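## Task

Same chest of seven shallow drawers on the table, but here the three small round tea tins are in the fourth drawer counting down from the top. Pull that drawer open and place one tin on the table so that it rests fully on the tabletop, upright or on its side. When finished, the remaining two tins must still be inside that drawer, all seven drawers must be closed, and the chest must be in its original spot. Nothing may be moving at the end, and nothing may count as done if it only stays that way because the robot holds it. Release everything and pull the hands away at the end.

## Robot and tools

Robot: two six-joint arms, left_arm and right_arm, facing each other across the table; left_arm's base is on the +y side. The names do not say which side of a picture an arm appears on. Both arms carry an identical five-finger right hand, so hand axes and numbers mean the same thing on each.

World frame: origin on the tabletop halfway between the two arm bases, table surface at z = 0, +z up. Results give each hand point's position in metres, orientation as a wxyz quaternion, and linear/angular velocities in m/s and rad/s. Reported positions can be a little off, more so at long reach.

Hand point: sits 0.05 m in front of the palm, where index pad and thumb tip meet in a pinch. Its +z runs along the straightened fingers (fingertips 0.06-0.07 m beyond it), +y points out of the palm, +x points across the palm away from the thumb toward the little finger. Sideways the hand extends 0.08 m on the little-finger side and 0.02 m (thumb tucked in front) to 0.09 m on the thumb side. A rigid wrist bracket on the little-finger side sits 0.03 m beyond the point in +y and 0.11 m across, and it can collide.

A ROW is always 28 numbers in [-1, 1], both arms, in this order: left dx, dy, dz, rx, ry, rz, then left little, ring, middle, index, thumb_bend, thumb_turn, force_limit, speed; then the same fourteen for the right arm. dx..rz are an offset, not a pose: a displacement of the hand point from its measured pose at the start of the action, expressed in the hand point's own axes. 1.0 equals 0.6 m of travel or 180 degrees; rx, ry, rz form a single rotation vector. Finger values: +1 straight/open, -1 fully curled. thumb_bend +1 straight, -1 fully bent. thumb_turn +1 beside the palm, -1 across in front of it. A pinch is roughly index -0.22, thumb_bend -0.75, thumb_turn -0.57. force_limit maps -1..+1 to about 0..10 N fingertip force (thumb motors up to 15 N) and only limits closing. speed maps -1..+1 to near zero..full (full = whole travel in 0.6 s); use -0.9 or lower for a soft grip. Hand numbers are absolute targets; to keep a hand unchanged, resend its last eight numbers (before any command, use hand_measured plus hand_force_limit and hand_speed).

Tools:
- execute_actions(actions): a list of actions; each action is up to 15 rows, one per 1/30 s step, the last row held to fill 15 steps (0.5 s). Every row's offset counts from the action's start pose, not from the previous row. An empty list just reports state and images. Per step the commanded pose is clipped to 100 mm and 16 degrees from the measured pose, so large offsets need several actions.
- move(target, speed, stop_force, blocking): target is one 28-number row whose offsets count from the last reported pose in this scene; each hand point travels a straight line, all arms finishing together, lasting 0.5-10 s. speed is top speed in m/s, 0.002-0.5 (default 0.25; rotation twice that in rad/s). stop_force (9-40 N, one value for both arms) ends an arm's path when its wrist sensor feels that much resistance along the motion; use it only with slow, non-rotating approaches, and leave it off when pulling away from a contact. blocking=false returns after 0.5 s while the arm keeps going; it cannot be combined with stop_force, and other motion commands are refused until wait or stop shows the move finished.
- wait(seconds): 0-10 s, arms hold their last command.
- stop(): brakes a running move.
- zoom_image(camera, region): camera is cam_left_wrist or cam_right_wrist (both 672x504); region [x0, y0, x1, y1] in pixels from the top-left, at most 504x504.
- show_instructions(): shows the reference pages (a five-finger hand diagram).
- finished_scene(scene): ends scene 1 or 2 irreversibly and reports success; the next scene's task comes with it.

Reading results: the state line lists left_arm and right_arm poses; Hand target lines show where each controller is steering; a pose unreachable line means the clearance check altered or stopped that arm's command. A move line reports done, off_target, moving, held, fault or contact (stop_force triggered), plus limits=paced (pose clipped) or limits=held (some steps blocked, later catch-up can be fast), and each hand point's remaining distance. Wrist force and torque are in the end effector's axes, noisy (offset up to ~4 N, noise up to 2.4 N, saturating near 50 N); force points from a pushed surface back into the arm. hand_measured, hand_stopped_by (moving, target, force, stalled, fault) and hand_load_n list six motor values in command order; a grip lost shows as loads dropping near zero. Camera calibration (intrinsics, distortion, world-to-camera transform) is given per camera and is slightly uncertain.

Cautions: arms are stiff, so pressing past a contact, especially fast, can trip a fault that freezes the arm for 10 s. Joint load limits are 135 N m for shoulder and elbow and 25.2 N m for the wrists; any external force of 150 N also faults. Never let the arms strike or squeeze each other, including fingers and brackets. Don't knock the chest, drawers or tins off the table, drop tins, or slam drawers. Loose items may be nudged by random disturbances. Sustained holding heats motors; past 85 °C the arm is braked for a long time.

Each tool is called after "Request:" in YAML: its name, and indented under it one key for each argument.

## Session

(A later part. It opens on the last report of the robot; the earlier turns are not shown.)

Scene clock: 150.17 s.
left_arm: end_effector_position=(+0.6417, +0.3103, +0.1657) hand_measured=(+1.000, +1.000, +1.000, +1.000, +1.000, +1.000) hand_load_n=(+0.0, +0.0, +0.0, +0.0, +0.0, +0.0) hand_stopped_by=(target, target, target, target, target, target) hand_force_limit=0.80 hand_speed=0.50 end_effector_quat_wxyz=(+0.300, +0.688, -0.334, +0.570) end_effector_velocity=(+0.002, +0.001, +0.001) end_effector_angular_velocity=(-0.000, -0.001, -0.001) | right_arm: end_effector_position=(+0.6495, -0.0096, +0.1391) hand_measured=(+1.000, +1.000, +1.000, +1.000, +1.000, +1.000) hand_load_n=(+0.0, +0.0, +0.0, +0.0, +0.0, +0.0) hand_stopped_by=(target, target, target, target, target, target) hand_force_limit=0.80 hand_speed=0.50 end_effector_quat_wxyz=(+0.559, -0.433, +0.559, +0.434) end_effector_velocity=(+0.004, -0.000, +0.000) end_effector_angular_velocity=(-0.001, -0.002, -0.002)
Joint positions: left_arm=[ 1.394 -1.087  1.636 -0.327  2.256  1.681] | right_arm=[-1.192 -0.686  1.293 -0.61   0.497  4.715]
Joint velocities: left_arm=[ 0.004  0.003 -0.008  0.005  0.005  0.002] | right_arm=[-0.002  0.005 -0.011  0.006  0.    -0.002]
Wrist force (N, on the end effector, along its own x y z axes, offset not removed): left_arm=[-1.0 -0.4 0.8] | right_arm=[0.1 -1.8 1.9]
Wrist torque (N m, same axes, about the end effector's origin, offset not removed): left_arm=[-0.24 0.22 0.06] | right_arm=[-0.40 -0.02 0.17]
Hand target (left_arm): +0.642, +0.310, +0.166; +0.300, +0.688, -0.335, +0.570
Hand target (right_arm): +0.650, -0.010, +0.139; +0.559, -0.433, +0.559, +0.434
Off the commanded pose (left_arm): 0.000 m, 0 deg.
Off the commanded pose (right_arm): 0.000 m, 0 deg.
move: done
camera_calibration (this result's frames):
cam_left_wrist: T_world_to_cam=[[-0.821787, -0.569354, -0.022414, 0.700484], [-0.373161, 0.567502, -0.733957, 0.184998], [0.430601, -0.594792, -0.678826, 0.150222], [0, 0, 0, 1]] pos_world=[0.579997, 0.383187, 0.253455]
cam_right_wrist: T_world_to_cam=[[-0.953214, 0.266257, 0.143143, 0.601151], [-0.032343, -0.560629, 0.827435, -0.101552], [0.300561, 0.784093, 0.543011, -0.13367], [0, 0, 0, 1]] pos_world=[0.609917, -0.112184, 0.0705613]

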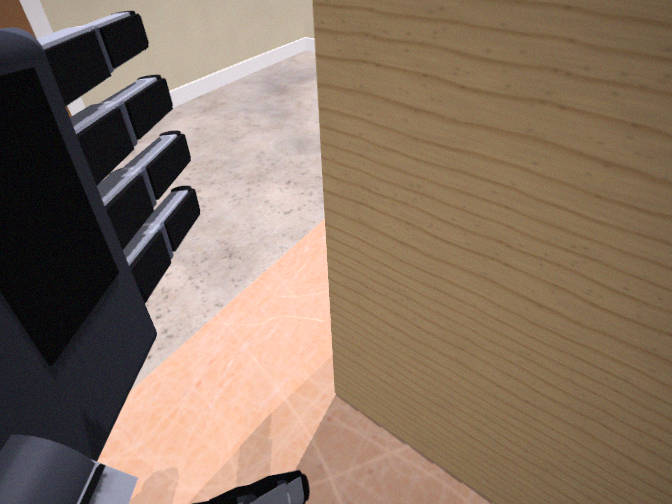

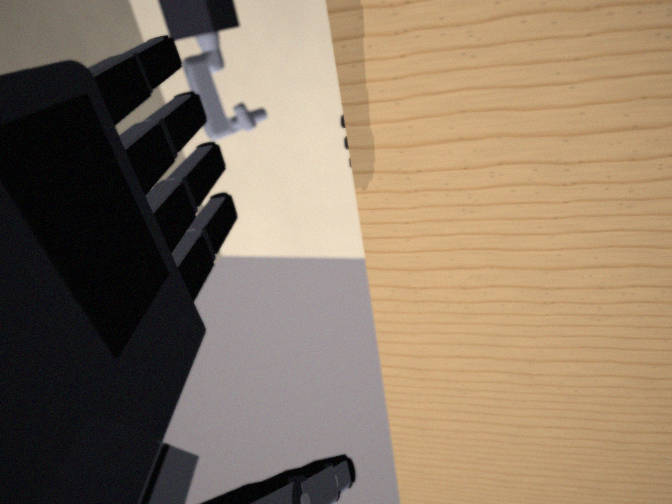

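Request:
move:
  target: [0,0.097,0,0,0,0,1,1,1,1,1,1,0.8,0.5, 0,0.097,0,0,0,0,1,1,1,1,1,1,0.8,0.5]
  speed: 0.03

Request:
move:
  target: [-0.0175,0.110,-0.080,0,0,0,1,1,1,1,1,1,0.8,0.5, 0,0.113,-0.029,0,0,0,1,1,1,1,1,1,0.8,0.5]
  speed: 0.02
  stop_force: 30

Request:
move:
  target: [0,-0.13,-0.03,0,0,0,1,1,1,1,1,1,0.8,0.5, 0,-0.13,-0.05,0,0,0,1,1,1,1,1,1,0.8,0.5]
  speed: 0.06

Scene clock: 152.77 s.
left_arm: end_effector_position=(+0.5953, +0.2758, +0.1675) hand_measured=(+1.000, +1.000, +1.000, +1.000, +1.000, +1.000) hand_load_n=(+0.0, +0.0, +0.0, +0.0, +0.0, +0.0) hand_stopped_by=(target, target, target, target, target, target) hand_force_limit=0.80 hand_speed=0.50 end_effector_quat_wxyz=(+0.300, +0.688, -0.334, +0.570) end_effector_velocity=(-0.002, -0.002, -0.000) end_effector_angular_velocity=(-0.000, +0.000, -0.002) | right_arm: end_effector_position=(+0.5934, +0.0049, +0.1391) hand_measured=(+1.000, +1.000, +1.000, +1.000, +1.000, +1.000) hand_load_n=(+0.0, +0.0, +0.0, +0.0, +0.0, +0.0) hand_stopped_by=(target, target, target, target, target, target) hand_force_limit=0.80 hand_speed=0.50 end_effector_quat_wxyz=(+0.559, -0.433, +0.559, +0.434) end_effector_velocity=(-0.002, +0.001, +0.000) end_effector_angular_velocity=(+0.001, -0.001, -0.001)
Joint positions: left_arm=[ 1.299 -1.187  1.784 -0.39   2.163  1.655] | right_arm=[-1.147 -0.77   1.463 -0.695  0.543  4.715]
Joint velocities: left_arm=[-0.005 -0.004  0.007 -0.003 -0.003 -0.001] | right_arm=[ 0.002 -0.004  0.008 -0.006  0.003  0.001]
Wrist force (N, on the end effector, along its own x y z axes, offset not removed): left_arm=[-0.8 -1.0 -0.3] | right_arm=[0.3 -2.5 3.2]
Wrist torque (N m, same axes, about the end effector's origin, offset not removed): left_arm=[-0.28 0.17 0.06] | right_arm=[-0.61 -0.17 0.20]
Hand target (left_arm): +0.595, +0.276, +0.168; +0.300, +0.688, -0.334, +0.570
Hand target (right_arm): +0.593, +0.005, +0.139; +0.559, -0.433, +0.559, +0.434
Off the commanded pose (left_arm): 0.000 m, 0 deg.
Off the commanded pose (right_arm): 0.000 m, 0 deg.
move: done
camera_calibration (this result's frames):
cam_left_wrist: T_world_to_cam=[[-0.821824, -0.569309, -0.022198, 0.642682], [-0.373194, 0.567344, -0.734062, 0.188683], [0.430502, -0.594985, -0.67872, 0.151086], [0, 0, 0, 1]] pos_world=[0.533544, 0.34873, 0.255316]
cam_right_wrist: T_world_to_cam=[[-0.953219, 0.266203, 0.143209, 0.543869], [-0.0322787, -0.560697, 0.827392, -0.095337], [0.300551, 0.784063, 0.54306, -0.128187], [0, 0, 0, 1]] pos_world=[0.553876, -0.0977279, 0.070607]

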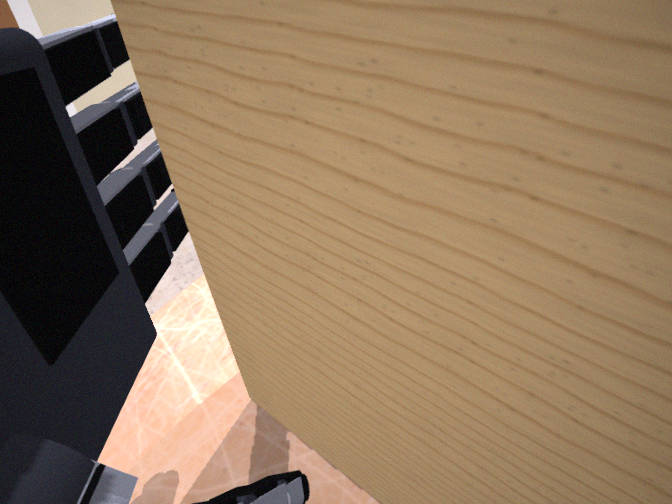

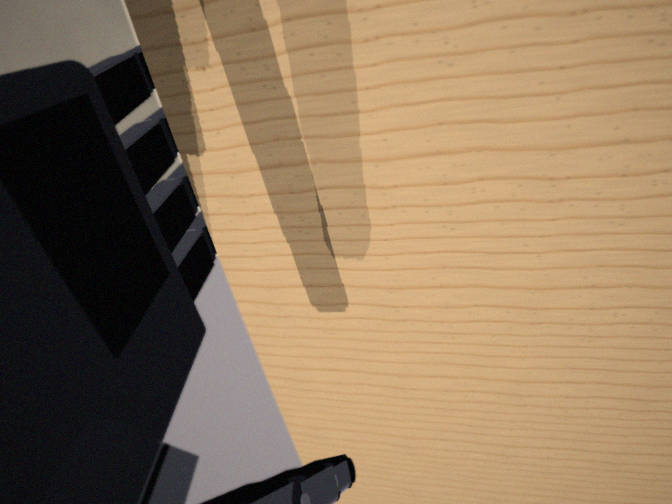

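Scene clock: 157.20 s.
left_arm: end_effector_position=(+0.5133, +0.2759, +0.1675) hand_measured=(+1.000, +1.000, +1.000, +1.000, +1.000, +1.000) hand_load_n=(+0.0, +0.0, +0.5, +1.5, +0.0, +0.0) hand_stopped_by=(target, target, target, target, target, target) hand_force_limit=0.80 hand_speed=0.50 end_effector_quat_wxyz=(+0.300, +0.688, -0.334, +0.570) end_effector_velocity=(-0.003, -0.000, -0.000) end_effector_angular_velocity=(-0.000, -0.000, -0.000) | right_arm: end_effector_position=(+0.5237, +0.0050, +0.1392) hand_measured=(+1.000, +1.000, +1.000, +1.000, +1.000, +1.000) hand_load_n=(+0.0, +0.0, +0.0, +0.0, +0.0, +0.0) hand_stopped_by=(target, target, target, target, target, target) hand_force_limit=0.80 hand_speed=0.50 end_effector_quat_wxyz=(+0.559, -0.433, +0.559, +0.434) end_effector_velocity=(-0.002, -0.000, -0.000) end_effector_angular_velocity=(-0.000, +0.002, -0.001)
Joint positions: left_arm=[ 1.229 -1.362  2.027 -0.467  2.094  1.638] | right_arm=[-1.11  -0.876  1.676 -0.802  0.58   4.715]
Joint velocities: left_arm=[-0.003 -0.005  0.007 -0.003 -0.002 -0.001] | right_arm=[ 0.001 -0.003  0.008 -0.003  0.002  0.001]
Wrist force (N, on the end effector, along its own x y z axes, offset not removed): left_arm=[-3.4 -18.0 2.0] | right_arm=[5.8 -11.3 -0.1]
Wrist torque (N m, same axes, about the end effector's origin, offset not removed): left_arm=[0.27 0.32 -0.07] | right_arm=[-0.16 0.04 0.07]
Hand target (left_arm): +0.513, +0.276, +0.168; +0.300, +0.688, -0.334, +0.570
Hand target (right_arm): +0.523, +0.005, +0.139; +0.559, -0.433, +0.559, +0.434
Off the commanded pose (left_arm): 0.000 m, 0 deg.
Off the commanded pose (right_arm): 0.000 m, 0 deg.
move: done
camera_calibration (this result's frames):
cam_left_wrist: T_world_to_cam=[[-0.821846, -0.569283, -0.0220232, 0.57531], [-0.373241, 0.56723, -0.734126, 0.158111], [0.430418, -0.595119, -0.678656, 0.186507], [0, 0, 0, 1]] pos_world=[0.451554, 0.348823, 0.255318]
cam_right_wrist: T_world_to_cam=[[-0.95322, 0.266168, 0.143271, 0.477352], [-0.0322313, -0.560766, 0.827347, -0.0975992], [0.300555, 0.784026, 0.543112, -0.107311], [0, 0, 0, 1]] pos_world=[0.484129, -0.0976519, 0.0706396]

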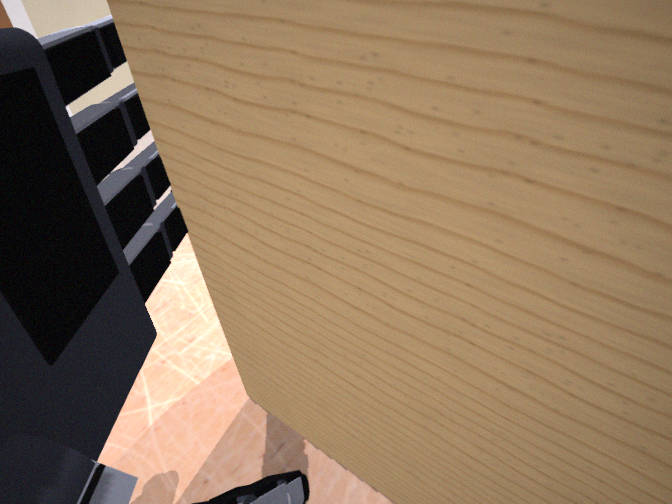

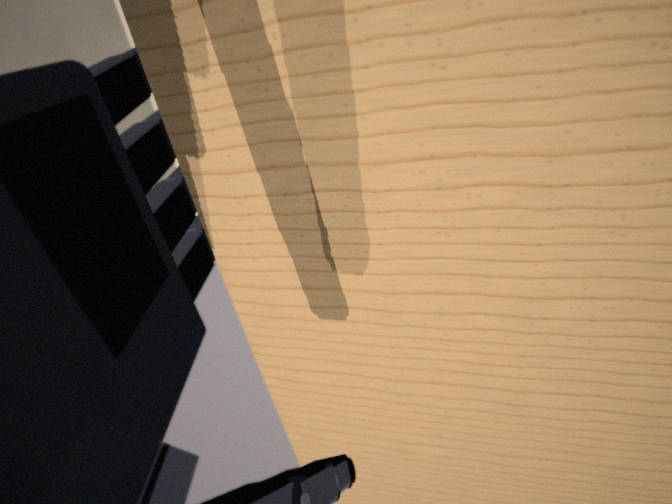

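Scene clock: 159.03 s.
left_arm: end_effector_position=(+0.5652, +0.3364, +0.1681) hand_measured=(+1.000, +1.000, +1.000, +1.000, +1.000, +1.000) hand_load_n=(+0.0, +0.0, +0.0, +0.0, +0.0, +0.0) hand_stopped_by=(target, target, target, target, target, target) hand_force_limit=0.80 hand_speed=0.50 end_effector_quat_wxyz=(+0.300, +0.688, -0.334, +0.570) end_effector_velocity=(+0.002, +0.002, +0.000) end_effector_angular_velocity=(+0.001, +0.001, -0.000) | right_arm: end_effector_position=(+0.5915, -0.0434, +0.1390) hand_measured=(+1.000, +1.000, +1.000, +1.000, +1.000, +1.000) hand_load_n=(+0.0, +0.0, +0.0, +0.0, +0.0, +0.0) hand_stopped_by=(target, target, target, target, target, target) hand_force_limit=0.80 hand_speed=0.50 end_effector_quat_wxyz=(+0.559, -0.433, +0.559, +0.434) end_effector_velocity=(+0.002, -0.002, -0.000) end_effector_angular_velocity=(-0.001, +0.000, +0.001)
Joint positions: left_arm=[ 1.411 -1.245  1.868 -0.398  2.272  1.685] | right_arm=[-1.224 -0.813  1.55  -0.739  0.465  4.715]
Joint velocities: left_arm=[ 0.006  0.005 -0.008  0.005  0.006  0.002] | right_arm=[-0.004  0.003 -0.006  0.004 -0.005 -0.001]
Wrist force (N, on the end effector, along its own x y z axes, offset not removed): left_arm=[0.4 -0.4 -0.1] | right_arm=[0.6 -3.5 1.9]
Wrist torque (N m, same axes, about the end effector's origin, offset not removed): left_arm=[-0.22 -0.06 0.21] | right_arm=[-0.70 -0.07 0.06]
Hand target (left_arm): +0.565, +0.337, +0.168; +0.300, +0.688, -0.335, +0.570
Hand target (right_arm): +0.592, -0.044, +0.139; +0.559, -0.433, +0.559, +0.434
Off the commanded pose (left_arm): 0.000 m, 0 deg.
Off the commanded pose (right_arm): 0.000 m, 0 deg.
move: done
camera_calibration (this result's frames):
cam_left_wrist: T_world_to_cam=[[-0.821777, -0.569367, -0.0224368, 0.652506], [-0.373167, 0.567521, -0.733939, 0.143365], [0.430614, -0.594761, -0.678845, 0.200356], [0, 0, 0, 1]] pos_world=[0.503438, 0.409317, 0.255872]
cam_right_wrist: T_world_to_cam=[[-0.95322, 0.266258, 0.143102, 0.554863], [-0.0323427, -0.560534, 0.827499, -0.122358], [0.300542, 0.784161, 0.542924, -0.0896672], [0, 0, 0, 1]] pos_world=[0.551898, -0.146009, 0.0705311]

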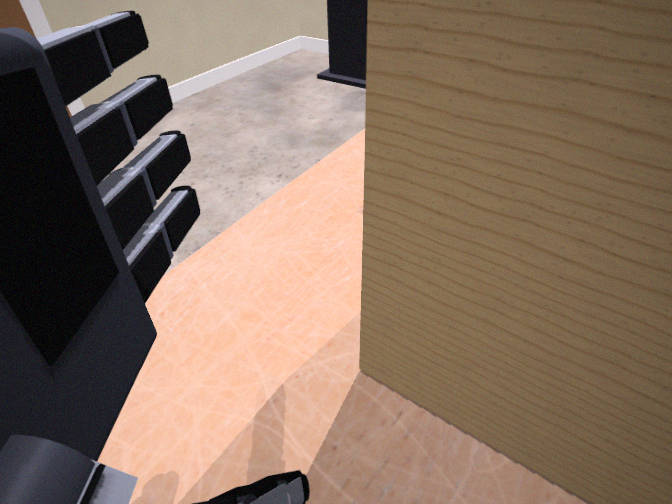

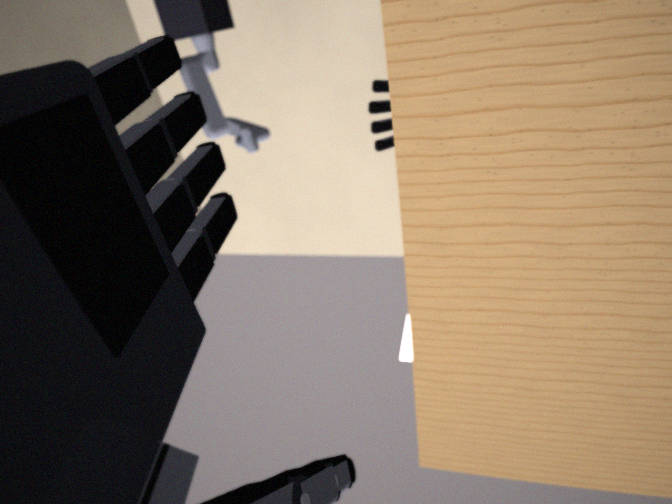

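Request:
move:
  target: [0.523,0.27,-0.542,0,0,0,1,1,1,1,1,1,0.8,0.5, 0,0,-0.2,0,0,0,1,1,1,1,1,1,0.8,0.5]
  speed: 0.25

Request:
move:
  target: [0,0,0,0,0,0,1,1,1,1,1,1,0.8,0.5, -0.2,0.6,-0.25,0,0,0,1,1,1,1,1,1,0.8,0.5]
  speed: 0.3

Scene clock: 161.73 s.
left_arm: end_effector_position=(+0.3825, +0.4156, +0.4109) hand_measured=(+1.000, +1.000, +1.000, +1.000, +1.000, +1.000) hand_load_n=(+0.0, +0.0, +0.0, +0.0, +0.0, +0.0) hand_stopped_by=(target, target, target, target, target, target) hand_force_limit=0.80 hand_speed=0.50 end_effector_quat_wxyz=(+0.301, +0.685, -0.333, +0.574) end_effector_velocity=(+0.000, -0.000, +0.000) end_effector_angular_velocity=(-0.000, -0.001, +0.000) | right_arm: end_effector_position=(+0.5616, -0.1593, +0.1388) hand_measured=(+1.000, +1.000, +1.000, +1.000, +1.000, +1.000) hand_load_n=(+0.0, +0.0, +0.0, +0.0, +0.0, +0.0) hand_stopped_by=(target, target, target, target, target, target) hand_force_limit=0.80 hand_speed=0.50 end_effector_quat_wxyz=(+0.559, -0.433, +0.559, +0.433) end_effector_velocity=(-0.000, -0.002, +0.000) end_effector_angular_velocity=(+0.001, -0.001, -0.003)
Joint positions: left_arm=[ 1.56  -1.832  1.824  0.254  2.416  1.725] | right_arm=[-1.429 -0.929  1.781 -0.853  0.26   4.713]
Joint velocities: left_arm=[-0.    -0.    -0.    -0.001 -0.    -0.   ] | right_arm=[-0.005 -0.003  0.006 -0.006 -0.002  0.002]
Wrist force (N, on the end effector, along its own x y z axes, offset not removed): left_arm=[0.2 -1.0 -0.8] | right_arm=[-1.9 -1.0 3.1]
Wrist torque (N m, same axes, about the end effector's origin, offset not removed): left_arm=[-0.33 0.02 0.02] | right_arm=[-0.32 0.21 0.16]
Hand target (left_arm): +0.383, +0.416, +0.411; +0.301, +0.685, -0.333, +0.574
Hand target (right_arm): +0.562, -0.160, +0.139; +0.559, -0.433, +0.559, +0.433
Off the commanded pose (left_arm): 0.166 m, 1 deg; position clipped at the last step of the last action.
Off the commanded pose (right_arm): 0.000 m, 0 deg.
move: held (left_arm); limits=paced,held; held on 28 of 73 steps (left_arm), including the last (left_arm)
pose unreachable (left arm): on one or more control steps of this call, first in action 0 (counted from 0), this arm could not follow its commanded pose, so it was not sent that pose on those steps. On the call's last step it was still not sent that pose. It may still have moved: this result reports where it is.
cause: the commanded pose would bring two parts of the arm too close to each other (joints 4 (wrist 1) to 6 (wrist 3) lie between them).
camera_calibration (this result's frames):
cam_left_wrist: T_world_to_cam=[[-0.820309, -0.571412, -0.0241027, 0.553873], [-0.369441, 0.561593, -0.740356, 0.212171], [0.436584, -0.598417, -0.671783, 0.487263], [0, 0, 0, 1]] pos_world=[0.320001, 0.488922, 0.497767]
cam_right_wrist: T_world_to_cam=[[-0.953231, 0.266355, 0.14285, 0.557399], [-0.0323849, -0.55992, 0.827913, -0.188063], [0.300503, 0.784566, 0.542359, 0.0105245], [0, 0, 0, 1]] pos_world=[0.522077, -0.262024, 0.0703675]

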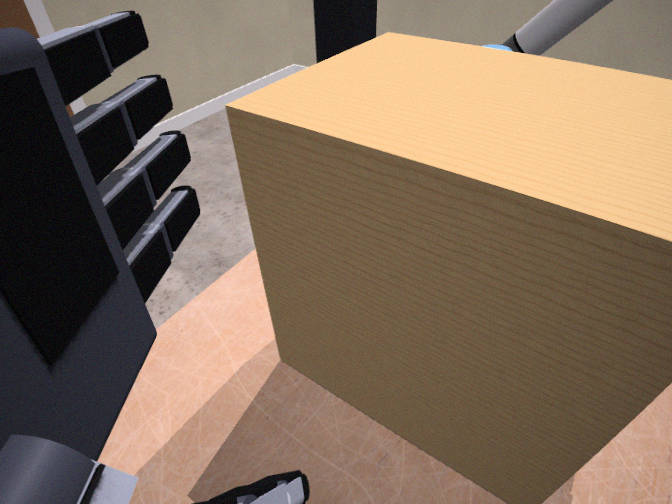

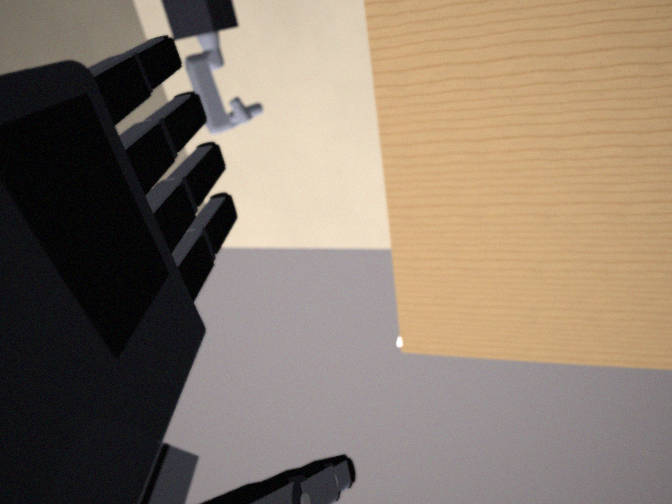

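Scene clock: 163.93 s.
left_arm: end_effector_position=(+0.3825, +0.4156, +0.4109) hand_measured=(+1.000, +1.000, +1.000, +1.000, +1.000, +1.000) hand_load_n=(+0.0, +0.0, +0.0, +0.0, +0.0, +0.0) hand_stopped_by=(target, target, target, target, target, target) hand_force_limit=0.80 hand_speed=0.50 end_effector_quat_wxyz=(+0.301, +0.685, -0.333, +0.574) end_effector_velocity=(-0.000, -0.000, +0.000) end_effector_angular_velocity=(-0.000, -0.001, -0.001) | right_arm: end_effector_position=(+0.1799, -0.2011, +0.2553) hand_measured=(+1.000, +1.000, +1.000, +1.000, +1.000, +1.000) hand_load_n=(+0.0, +0.0, +0.0, +0.0, +0.0, +0.0) hand_stopped_by=(target, target, target, target, target, target) hand_force_limit=0.80 hand_speed=0.50 end_effector_quat_wxyz=(+0.555, -0.437, +0.556, +0.438) end_effector_velocity=(-0.001, +0.000, -0.000) end_effector_angular_velocity=(-0.000, -0.001, +0.002)
Joint positions: left_arm=[ 1.56  -1.832  1.824  0.254  2.416  1.725] | right_arm=[-1.761 -2.209  2.685 -0.482 -0.087  4.719]
Joint velocities: left_arm=[-0.    -0.001  0.     0.     0.001  0.   ] | right_arm=[ 0.002  0.     0.001 -0.002 -0.    -0.   ]
Wrist force (N, on the end effector, along its own x y z axes, offset not removed): left_arm=[0.3 -0.9 -1.8] | right_arm=[0.1 -1.7 3.2]
Wrist torque (N m, same axes, about the end effector's origin, offset not removed): left_arm=[-0.18 0.11 0.11] | right_arm=[-0.39 -0.20 0.20]
Hand target (left_arm): +0.383, +0.416, +0.411; +0.301, +0.685, -0.333, +0.574
Hand target (right_arm): +0.180, -0.201, +0.255; +0.555, -0.437, +0.556, +0.438
Off the commanded pose (left_arm): 0.000 m, 0 deg.
Off the commanded pose (right_arm): 0.015 m, 1 deg.
move: held (right_arm); limits=held; held on 6 of 66 steps (right_arm), including the last (right_arm)
pose unreachable (right arm): on one or more control steps of this call, first in action 0 (counted from 0), this arm could not follow its commanded pose, so it was not sent that pose on those steps. On the call's last step it was still not sent that pose. It may still have moved: this result reports where it is.
cause: the commanded pose would bring two parts of the arm too close to each other (joints 3 (elbow) to 5 (wrist 2) lie between them).
camera_calibration (this result's frames):
cam_left_wrist: T_world_to_cam=[[-0.820309, -0.571412, -0.0240971, 0.553871], [-0.369445, 0.561591, -0.740355, 0.212173], [0.436581, -0.598418, -0.671784, 0.487265], [0, 0, 0, 1]] pos_world=[0.320002, 0.488922, 0.497767]
cam_right_wrist: T_world_to_cam=[[-0.956898, 0.252237, 0.143951, 0.185509], [-0.0230274, -0.559996, 0.828175, -0.322018], [0.289509, 0.789165, 0.541668, 0.097957], [0, 0, 0, 1]] pos_world=[0.141739, -0.304425, 0.186923]

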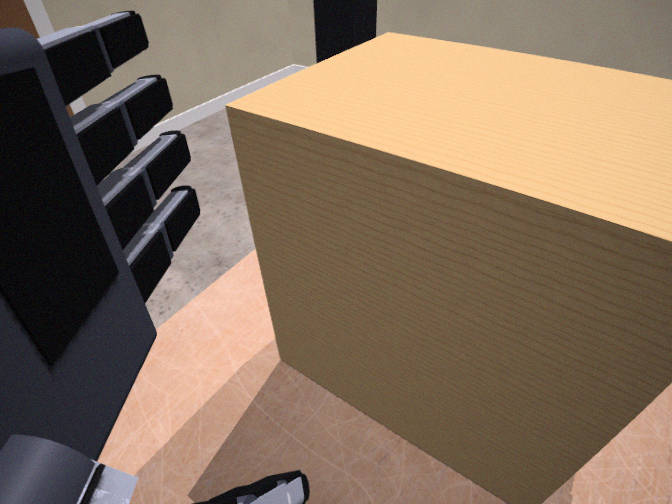

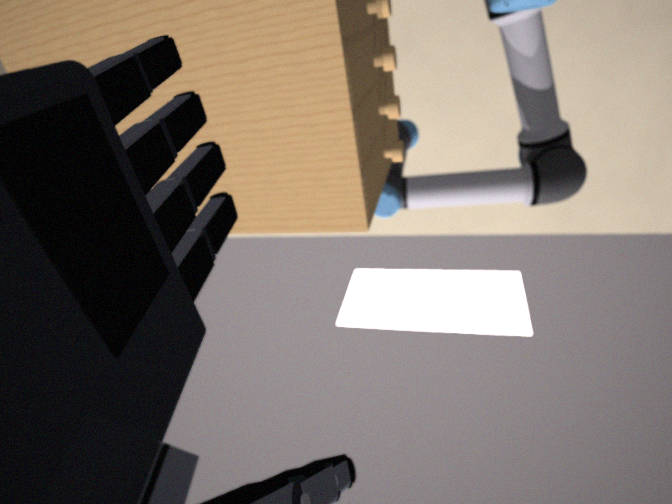

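Request:
move:
  target: [0,0,0,0,0,0,1,1,1,1,1,1,0.8,0.5, -0.323,0.468,0.275,-0.095,0.491,0.315,1,1,1,1,1,1,0.8,0.5]
  speed: 0.25

Scene clock: 173.20 s.
left_arm: end_effector_position=(+0.3825, +0.4156, +0.4109) hand_measured=(+1.000, +1.000, +1.000, +1.000, +1.000, +1.000) hand_load_n=(+0.0, +0.0, +0.0, +0.0, +0.0, +0.0) hand_stopped_by=(target, target, target, target, target, target) hand_force_limit=0.80 hand_speed=0.50 end_effector_quat_wxyz=(+0.301, +0.685, -0.333, +0.574) end_effector_velocity=(+0.001, +0.000, +0.000) end_effector_angular_velocity=(+0.000, -0.001, +0.002) | right_arm: end_effector_position=(-0.0467, -0.0031, +0.4455) hand_measured=(+1.000, +1.000, +1.000, +1.000, +1.000, +1.000) hand_load_n=(+0.0, +0.0, +0.0, +0.0, +0.0, +0.0) hand_stopped_by=(target, target, target, target, target, target) hand_force_limit=0.80 hand_speed=0.50 end_effector_quat_wxyz=(-0.139, -0.369, +0.798, +0.455) end_effector_velocity=(-0.007, +0.024, +0.004) end_effector_angular_velocity=(-0.161, +0.058, +0.046)
Joint positions: left_arm=[ 1.56  -1.832  1.824  0.254  2.416  1.725] | right_arm=[-0.398 -1.498  1.537  1.095  0.648  5.106]
Joint velocities: left_arm=[ 0.    -0.    -0.    -0.001 -0.002 -0.   ] | right_arm=[ 0.051  0.131 -0.169  0.218  0.031 -0.015]
Wrist force (N, on the end effector, along its own x y z axes, offset not removed): left_arm=[-1.0 1.2 0.6] | right_arm=[0.1 -2.3 3.6]
Wrist torque (N m, same axes, about the end effector's origin, offset not removed): left_arm=[-0.08 0.25 0.15] | right_arm=[-0.67 -0.04 0.08]
Hand target (left_arm): +0.383, +0.416, +0.411; +0.301, +0.685, -0.333, +0.574
Hand target (right_arm): -0.048, +0.001, +0.446; -0.150, -0.368, +0.803, +0.445
Off the commanded pose (left_arm): 0.000 m, 0 deg.
Off the commanded pose (right_arm): 0.030 m, 26 deg; orientation clipped at the last step of the last action.
move: moving (right_arm; no rest 5 s after the path's end); limits=paced
camera_calibration (this result's frames):
cam_left_wrist: T_world_to_cam=[[-0.820309, -0.571413, -0.0240972, 0.553871], [-0.369445, 0.561591, -0.740355, 0.212173], [0.436581, -0.598418, -0.671784, 0.487264], [0, 0, 0, 1]] pos_world=[0.320002, 0.488922, 0.497767]
cam_right_wrist: T_world_to_cam=[[-0.37093, 0.425234, 0.825583, -0.384407], [0.927422, 0.21552, 0.305678, -0.0943349], [-0.047945, 0.879049, -0.474314, 0.341414], [0, 0, 0, 1]] pos_world=[-0.0387309, -0.116326, 0.508133]

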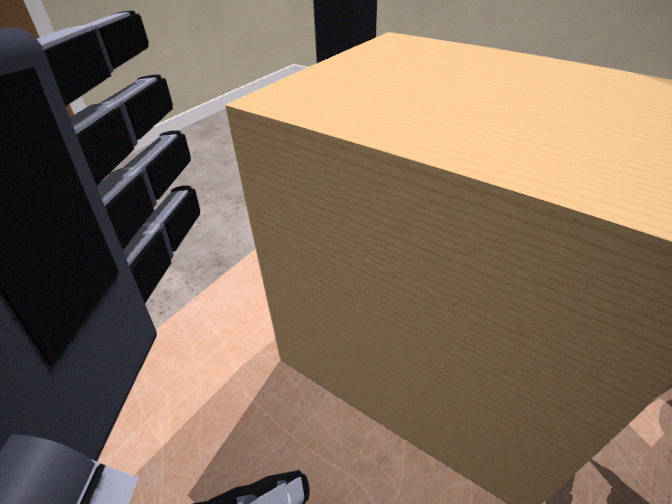

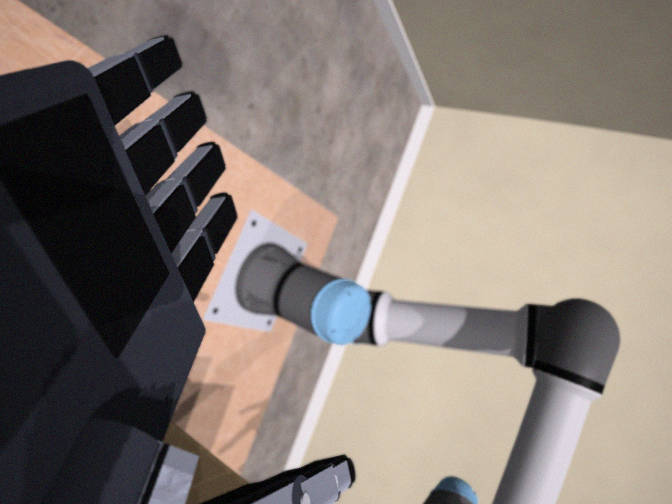

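Recompute the remainder.

rel = inv(-0.139,-0.369,0.798,0.455)·(-0.009,-0.107,0.994,0.010): w≈0.837, v≈(-0.428,-0.121,-0.317)... send it.

Request:
wait:
  seconds: 2

Scene clock: 175.27 s.
left_arm: end_effector_position=(+0.3825, +0.4156, +0.4109) hand_measured=(+1.000, +1.000, +1.000, +1.000, +1.000, +1.000) hand_load_n=(+0.0, +0.0, +0.0, +0.0, +0.0, +0.0) hand_stopped_by=(target, target, target, target, target, target) hand_force_limit=0.80 hand_speed=0.50 end_effector_quat_wxyz=(+0.301, +0.685, -0.333, +0.574) end_effector_velocity=(+0.000, -0.000, -0.000) end_effector_angular_velocity=(-0.000, +0.001, -0.000) | right_arm: end_effector_position=(-0.0539, +0.0248, +0.4505) hand_measured=(+1.000, +1.000, +1.000, +1.000, +1.000, +1.000) hand_load_n=(+0.0, +0.0, +0.0, +0.0, +0.0, +0.0) hand_stopped_by=(target, target, target, target, target, target) hand_force_limit=0.80 hand_speed=0.50 end_effector_quat_wxyz=(-0.224, -0.382, +0.824, +0.354) end_effector_velocity=(-0.000, +0.000, +0.000) end_effector_angular_velocity=(-0.002, +0.001, +0.003)
Joint positions: left_arm=[ 1.56  -1.832  1.824  0.254  2.416  1.725] | right_arm=[-0.345 -1.295  1.269  1.488  0.711  4.987]
Joint velocities: left_arm=[ 0.     0.001 -0.     0.001  0.    -0.   ] | right_arm=[ 0.001  0.003 -0.004  0.006  0.    -0.003]
Wrist force (N, on the end effector, along its own x y z axes, offset not removed): left_arm=[-1.4 0.4 1.4] | right_arm=[-0.1 -2.9 2.5]
Wrist torque (N m, same axes, about the end effector's origin, offset not removed): left_arm=[-0.18 0.25 -0.01] | right_arm=[-0.61 -0.06 0.03]
Hand target (left_arm): +0.383, +0.416, +0.411; +0.301, +0.685, -0.333, +0.574
Hand target (right_arm): -0.054, +0.025, +0.451; -0.225, -0.382, +0.824, +0.354
Off the commanded pose (left_arm): 0.000 m, 0 deg.
Off the commanded pose (right_arm): 0.001 m, 11 deg; orientation clipped at the last step of the last action.
wait: 2.00 s; at rest by 1.83 s
camera_calibration (this result's frames):
cam_left_wrist: T_world_to_cam=[[-0.820309, -0.571412, -0.0240972, 0.553871], [-0.369445, 0.561591, -0.740355, 0.212173], [0.436581, -0.598418, -0.671784, 0.487265], [0, 0, 0, 1]] pos_world=[0.320002, 0.488922, 0.497767]
cam_right_wrist: T_world_to_cam=[[-0.391765, 0.574346, 0.718782, -0.359803], [0.906075, 0.376559, 0.192956, -0.0495815], [-0.15984, 0.726864, -0.667923, 0.40382], [0, 0, 0, 1]] pos_world=[-0.0314871, -0.0682006, 0.537908]

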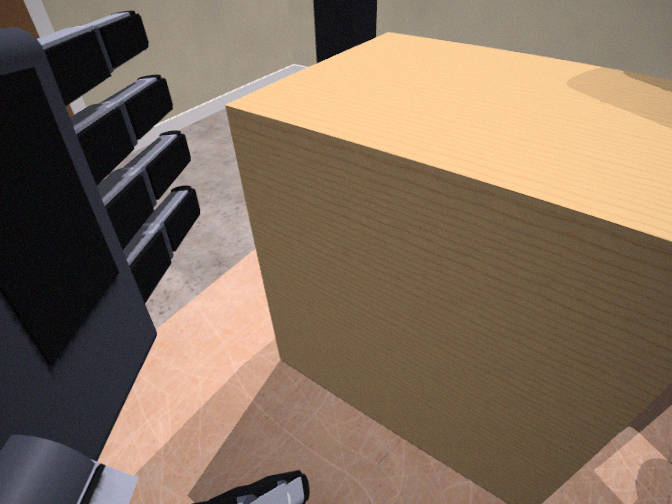

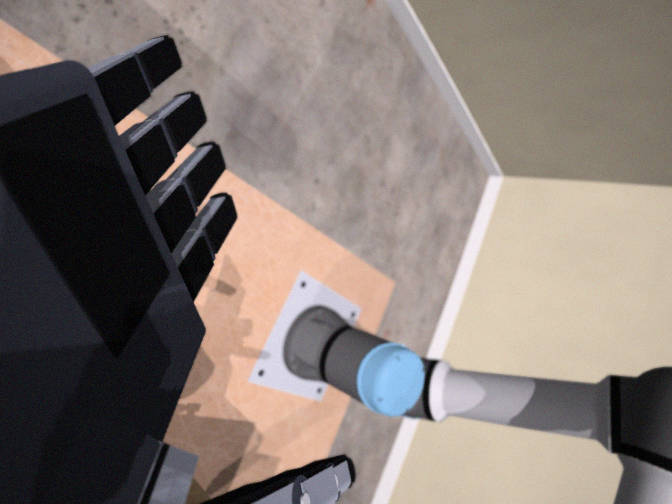

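Request:
move:
  target: [0,0,0,0,0,0,1,1,1,1,1,1,0.8,0.5, 0,0,0,0.243,-0.121,0.195,1,1,1,1,1,1,0.8,0.5]
  speed: 0.25

Scene clock: 178.20 s.
left_arm: end_effector_position=(+0.3825, +0.4156, +0.4109) hand_measured=(+1.000, +1.000, +1.000, +1.000, +1.000, +1.000) hand_load_n=(+0.0, +0.0, +0.0, +0.0, +0.0, +0.0) hand_stopped_by=(target, target, target, target, target, target) hand_force_limit=0.80 hand_speed=0.50 end_effector_quat_wxyz=(+0.301, +0.685, -0.333, +0.574) end_effector_velocity=(-0.000, -0.000, +0.000) end_effector_angular_velocity=(-0.000, +0.001, -0.001) | right_arm: end_effector_position=(-0.0538, +0.0246, +0.4505) hand_measured=(+1.000, +1.000, +1.000, +1.000, +1.000, +1.000) hand_load_n=(+0.0, +0.0, +0.0, +0.0, +0.0, +0.0) hand_stopped_by=(target, target, target, target, target, target) hand_force_limit=0.80 hand_speed=0.50 end_effector_quat_wxyz=(-0.010, -0.107, +0.994, +0.011) end_effector_velocity=(+0.000, +0.001, +0.001) end_effector_angular_velocity=(-0.019, -0.007, -0.007)
Joint positions: left_arm=[ 1.56  -1.832  1.824  0.254  2.416  1.725] | right_arm=[ 0.09  -0.868  0.288  2.131  1.548  6.026]
Joint velocities: left_arm=[ 0.     0.    -0.     0.001  0.001  0.   ] | right_arm=[ 0.004  0.045 -0.083  0.056  0.008  0.011]
Wrist force (N, on the end effector, along its own x y z axes, offset not removed): left_arm=[-0.2 0.2 1.0] | right_arm=[1.6 -2.5 4.0]
Wrist torque (N m, same axes, about the end effector's origin, offset not removed): left_arm=[-0.17 0.17 -0.04] | right_arm=[-0.61 -0.27 0.19]
Hand target (left_arm): +0.383, +0.416, +0.411; +0.301, +0.685, -0.333, +0.574
Hand target (right_arm): -0.054, +0.025, +0.451; -0.009, -0.107, +0.994, +0.010
Off the commanded pose (left_arm): 0.000 m, 0 deg.
Off the commanded pose (right_arm): 0.000 m, 0 deg.
move: done
camera_calibration (this result's frames):
cam_left_wrist: T_world_to_cam=[[-0.820309, -0.571413, -0.0240974, 0.553871], [-0.369445, 0.561591, -0.740355, 0.212173], [0.436581, -0.598418, -0.671784, 0.487264], [0, 0, 0, 1]] pos_world=[0.320002, 0.488922, 0.497767]
cam_right_wrist: T_world_to_cam=[[-0.0717961, 0.997418, 0.00179453, -0.0298285], [0.843739, 0.0597744, 0.533414, -0.198553], [0.53193, 0.0398112, -0.845852, 0.538269], [0, 0, 0, 1]] pos_world=[-0.120936, 0.0201907, 0.561261]

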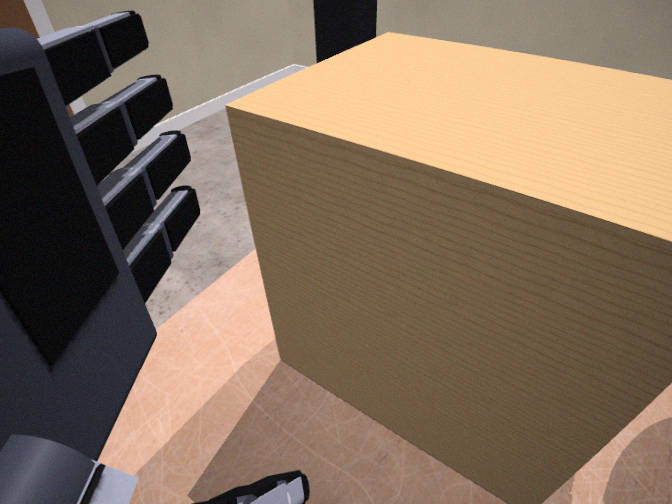

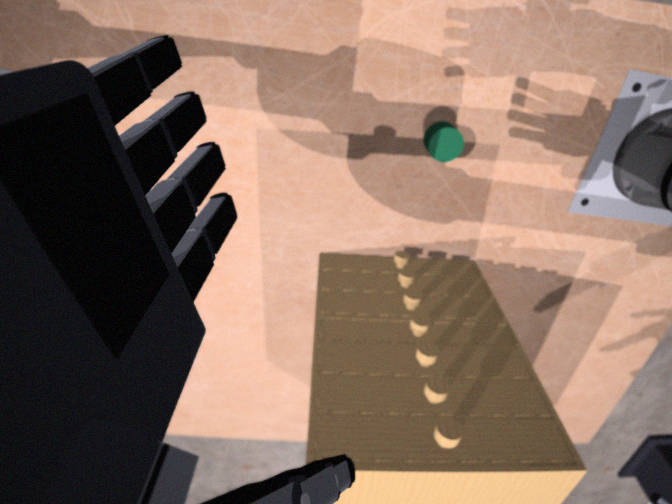

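Request:
move:
  target: [0,0,0,0,0,0,1,1,1,1,1,1,0.8,0.5, -0.026,-0.304,0.167,-0.25,0,0,1,1,1,1,1,1,0.8,0.5]
  speed: 0.25

Scene clock: 181.43 s.
left_arm: end_effector_position=(+0.3825, +0.4156, +0.4109) hand_measured=(+1.000, +1.000, +1.000, +1.000, +1.000, +1.000) hand_load_n=(+0.0, +0.0, +0.0, +0.0, +0.0, +0.0) hand_stopped_by=(target, target, target, target, target, target) hand_force_limit=0.80 hand_speed=0.50 end_effector_quat_wxyz=(+0.301, +0.685, -0.333, +0.574) end_effector_velocity=(-0.000, -0.000, -0.001) end_effector_angular_velocity=(+0.000, +0.001, -0.001) | right_arm: end_effector_position=(-0.0017, -0.1480, +0.3460) hand_measured=(+1.000, +1.000, +1.000, +1.000, +1.000, +1.000) hand_load_n=(+0.0, +0.0, +0.0, +0.0, +0.0, +0.0) hand_stopped_by=(target, target, target, target, target, target) hand_force_limit=0.80 hand_speed=0.50 end_effector_quat_wxyz=(-0.049, -0.095, +0.914, +0.390) end_effector_velocity=(+0.001, -0.001, -0.000) end_effector_angular_velocity=(+0.008, +0.008, +0.013)
Joint positions: left_arm=[ 1.56  -1.832  1.824  0.254  2.416  1.725] | right_arm=[-0.516 -2.01   2.051  0.94   0.981  5.611]
Joint velocities: left_arm=[-0.     0.001  0.001 -0.     0.001  0.   ] | right_arm=[-0.041 -0.006  0.014  0.016 -0.039 -0.046]
Wrist force (N, on the end effector, along its own x y z axes, offset not removed): left_arm=[-0.9 -0.6 -1.5] | right_arm=[-1.9 -2.7 3.4]
Wrist torque (N m, same axes, about the end effector's origin, offset not removed): left_arm=[-0.19 0.25 0.17] | right_arm=[-0.66 0.21 -0.02]
Hand target (left_arm): +0.383, +0.416, +0.411; +0.301, +0.685, -0.333, +0.574
Hand target (right_arm): -0.002, -0.148, +0.346; -0.050, -0.096, +0.914, +0.391
Off the commanded pose (left_arm): 0.000 m, 0 deg.
Off the commanded pose (right_arm): 0.000 m, 0 deg.
move: done
camera_calibration (this result's frames):
cam_left_wrist: T_world_to_cam=[[-0.820309, -0.571412, -0.0240974, 0.553871], [-0.369445, 0.561591, -0.740355, 0.212173], [0.436581, -0.598418, -0.671784, 0.487264], [0, 0, 0, 1]] pos_world=[0.320002, 0.488922, 0.497767]
cam_right_wrist: T_world_to_cam=[[0.00168931, 0.71491, 0.699214, -0.136698], [0.913821, -0.285065, 0.289256, -0.142839], [0.406114, 0.638468, -0.653782, 0.450929], [0, 0, 0, 1]] pos_world=[-0.0523679, -0.230895, 0.431708]

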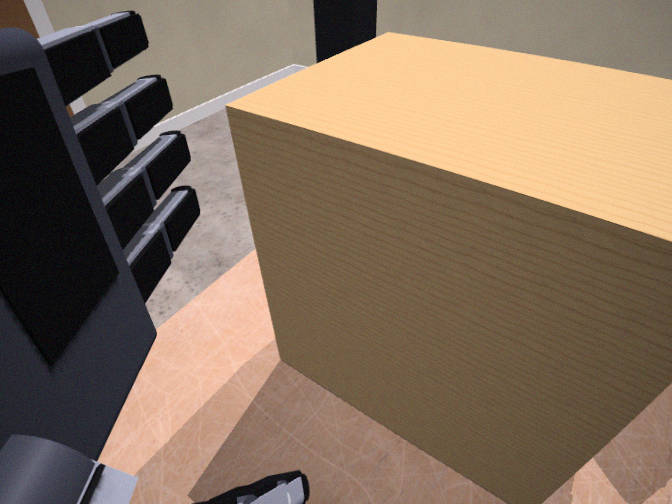

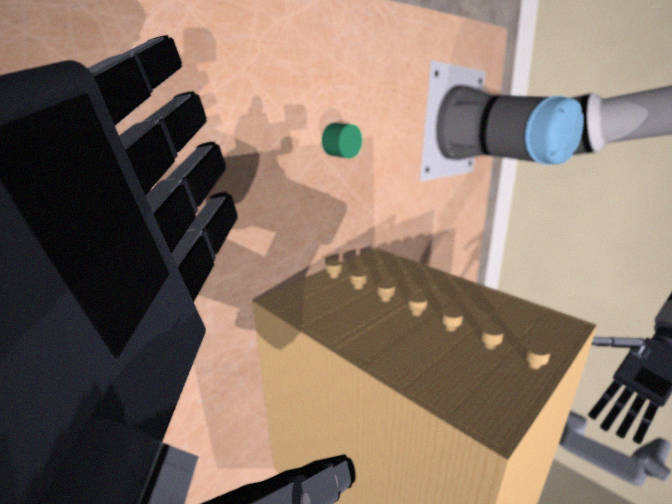

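Request:
move:
  target: [0,0,0,0,0,0,1,1,1,1,1,1,0.8,0.5, -0.776,-0.274,0.167,0,0,0,1,1,1,1,1,1,0.8,0.5]
  speed: 0.25

Request:
move:
  target: [0,0,0,0,0,0,1,1,1,1,1,1,0.8,0.5, -0.042,0.136,0.141,0,0,0,1,1,1,1,1,1,0.8,0.5]
  speed: 0.01
  stop_force: 9

Scene clock: 184.53 s.
left_arm: end_effector_position=(+0.3825, +0.4156, +0.4109) hand_measured=(+1.000, +1.000, +1.000, +1.000, +1.000, +1.000) hand_load_n=(+0.0, +0.0, +0.0, +0.0, +0.0, +0.0) hand_stopped_by=(target, target, target, target, target, target) hand_force_limit=0.80 hand_speed=0.50 end_effector_quat_wxyz=(+0.301, +0.685, -0.333, +0.574) end_effector_velocity=(-0.000, +0.000, +0.000) end_effector_angular_velocity=(-0.000, -0.001, +0.000) | right_arm: end_effector_position=(+0.4591, -0.0900, +0.1506) hand_measured=(+1.000, +1.000, +1.000, +1.000, +1.000, +1.000) hand_load_n=(+0.0, +0.0, +0.0, +0.0, +0.0, +0.0) hand_stopped_by=(target, target, target, target, target, target) hand_force_limit=0.80 hand_speed=0.50 end_effector_quat_wxyz=(-0.048, -0.095, +0.915, +0.389) end_effector_velocity=(+0.002, +0.001, -0.000) end_effector_angular_velocity=(+0.001, +0.001, +0.002)
Joint positions: left_arm=[ 1.56  -1.832  1.824  0.254  2.416  1.725] | right_arm=[-1.202 -0.934  1.537  0.958  0.764  4.745]
Joint velocities: left_arm=[ 0.    -0.001  0.    -0.001 -0.    -0.   ] | right_arm=[ 0.002  0.006 -0.008  0.003 -0.001 -0.   ]
Wrist force (N, on the end effector, along its own x y z axes, offset not removed): left_arm=[1.8 0.1 -0.5] | right_arm=[-0.8 -2.2 3.3]
Wrist torque (N m, same axes, about the end effector's origin, offset not removed): left_arm=[-0.17 -0.10 0.34] | right_arm=[-0.51 0.02 0.04]
Hand target (left_arm): +0.383, +0.416, +0.411; +0.301, +0.685, -0.333, +0.574
Hand target (right_arm): +0.459, -0.090, +0.150; -0.048, -0.095, +0.915, +0.389
Off the commanded pose (left_arm): 0.000 m, 0 deg.
Off the commanded pose (right_arm): 0.000 m, 0 deg.
move: done
camera_calibration (this result's frames):
cam_left_wrist: T_world_to_cam=[[-0.820309, -0.571412, -0.0240973, 0.553871], [-0.369445, 0.561591, -0.740355, 0.212173], [0.436581, -0.598418, -0.671784, 0.487264], [0, 0, 0, 1]] pos_world=[0.320002, 0.488922, 0.497767]
cam_right_wrist: T_world_to_cam=[[0.00093909, 0.716073, 0.698024, -0.041631], [0.913354, -0.284826, 0.290962, -0.490884], [0.407165, 0.63727, -0.654296, 0.0985223], [0, 0, 0, 1]] pos_world=[0.408275, -0.172791, 0.236351]

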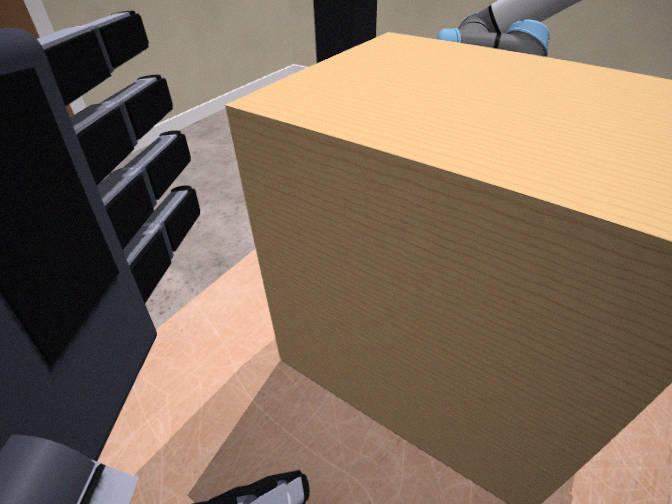

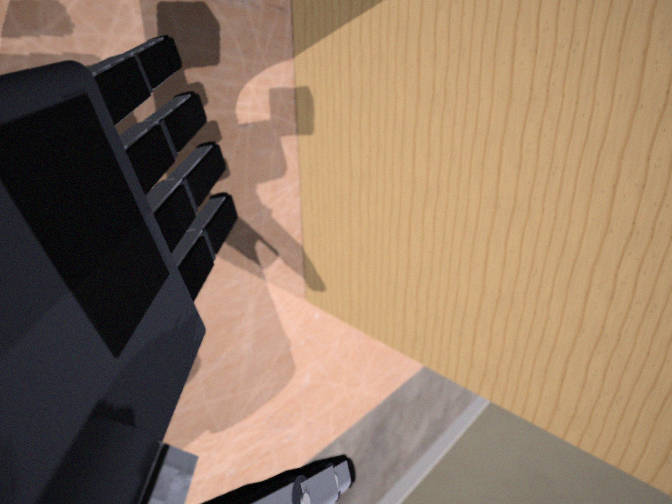

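Scene clock: 194.30 s.
left_arm: end_effector_position=(+0.3825, +0.4156, +0.4109) hand_measured=(+1.000, +1.000, +1.000, +1.000, +1.000, +1.000) hand_load_n=(+0.0, +0.0, +0.0, +0.0, +0.0, +0.0) hand_stopped_by=(target, target, target, target, target, target) hand_force_limit=0.80 hand_speed=0.50 end_effector_quat_wxyz=(+0.301, +0.685, -0.333, +0.574) end_effector_velocity=(-0.000, -0.000, -0.000) end_effector_angular_velocity=(-0.000, -0.000, -0.001) | right_arm: end_effector_position=(+0.4587, +0.0038, +0.1506) hand_measured=(+1.000, +1.000, +1.000, +1.000, +1.000, +1.000) hand_load_n=(+0.0, +0.0, +0.0, +1.0, +0.0, +0.0) hand_stopped_by=(target, target, target, target, target, target) hand_force_limit=0.80 hand_speed=0.50 end_effector_quat_wxyz=(-0.049, -0.095, +0.915, +0.390) end_effector_velocity=(-0.001, -0.003, +0.001) end_effector_angular_velocity=(+0.004, -0.002, +0.002)
Joint positions: left_arm=[ 1.56  -1.832  1.824  0.254  2.416  1.725] | right_arm=[-1.025 -0.851  1.334  0.897  0.782  4.998]
Joint velocities: left_arm=[-0.     0.     0.    -0.001  0.001 -0.   ] | right_arm=[-0.006 -0.005  0.01   0.    -0.004 -0.011]
Wrist force (N, on the end effector, along its own x y z axes, offset not removed): left_arm=[-1.3 -0.1 -0.2] | right_arm=[3.7 -12.1 -17.3]
Wrist torque (N m, same axes, about the end effector's origin, offset not removed): left_arm=[-0.22 0.26 0.00] | right_arm=[1.18 0.13 0.37]
Hand target (left_arm): +0.383, +0.416, +0.411; +0.301, +0.685, -0.333, +0.574
Hand target (right_arm): +0.459, +0.003, +0.151; -0.048, -0.095, +0.915, +0.390
Off the commanded pose (left_arm): 0.000 m, 0 deg.
Off the commanded pose (right_arm): 0.026 m, 0 deg.
move: contact (right_arm)
camera_calibration (this result's frames):
cam_left_wrist: T_world_to_cam=[[-0.820309, -0.571412, -0.0240973, 0.553871], [-0.369445, 0.561591, -0.740355, 0.212173], [0.436581, -0.598418, -0.671784, 0.487264], [0, 0, 0, 1]] pos_world=[0.320002, 0.488922, 0.497767]
cam_right_wrist: T_world_to_cam=[[0.00109739, 0.715829, 0.698274, -0.108966], [0.913515, -0.284778, 0.290502, -0.463767], [0.406803, 0.637566, -0.654234, 0.039025], [0, 0, 0, 1]] pos_world=[0.407903, -0.0789507, 0.236345]

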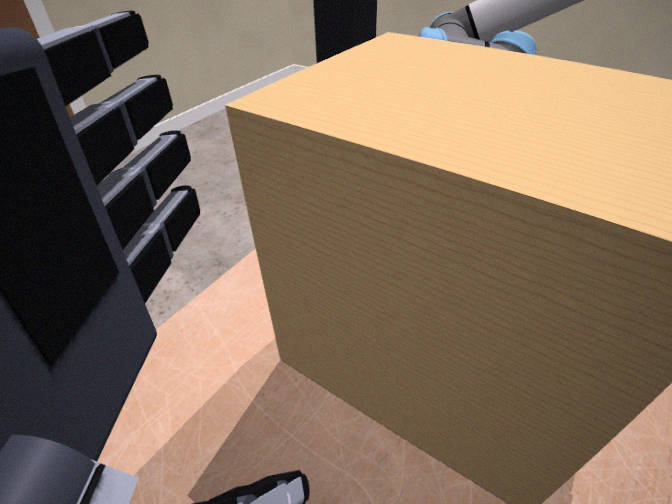

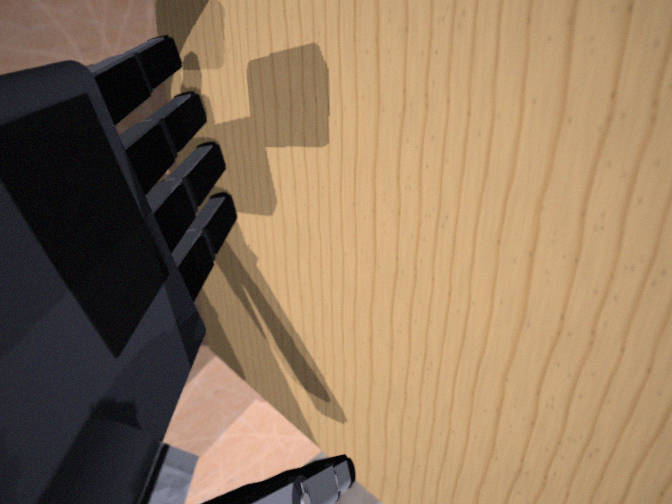

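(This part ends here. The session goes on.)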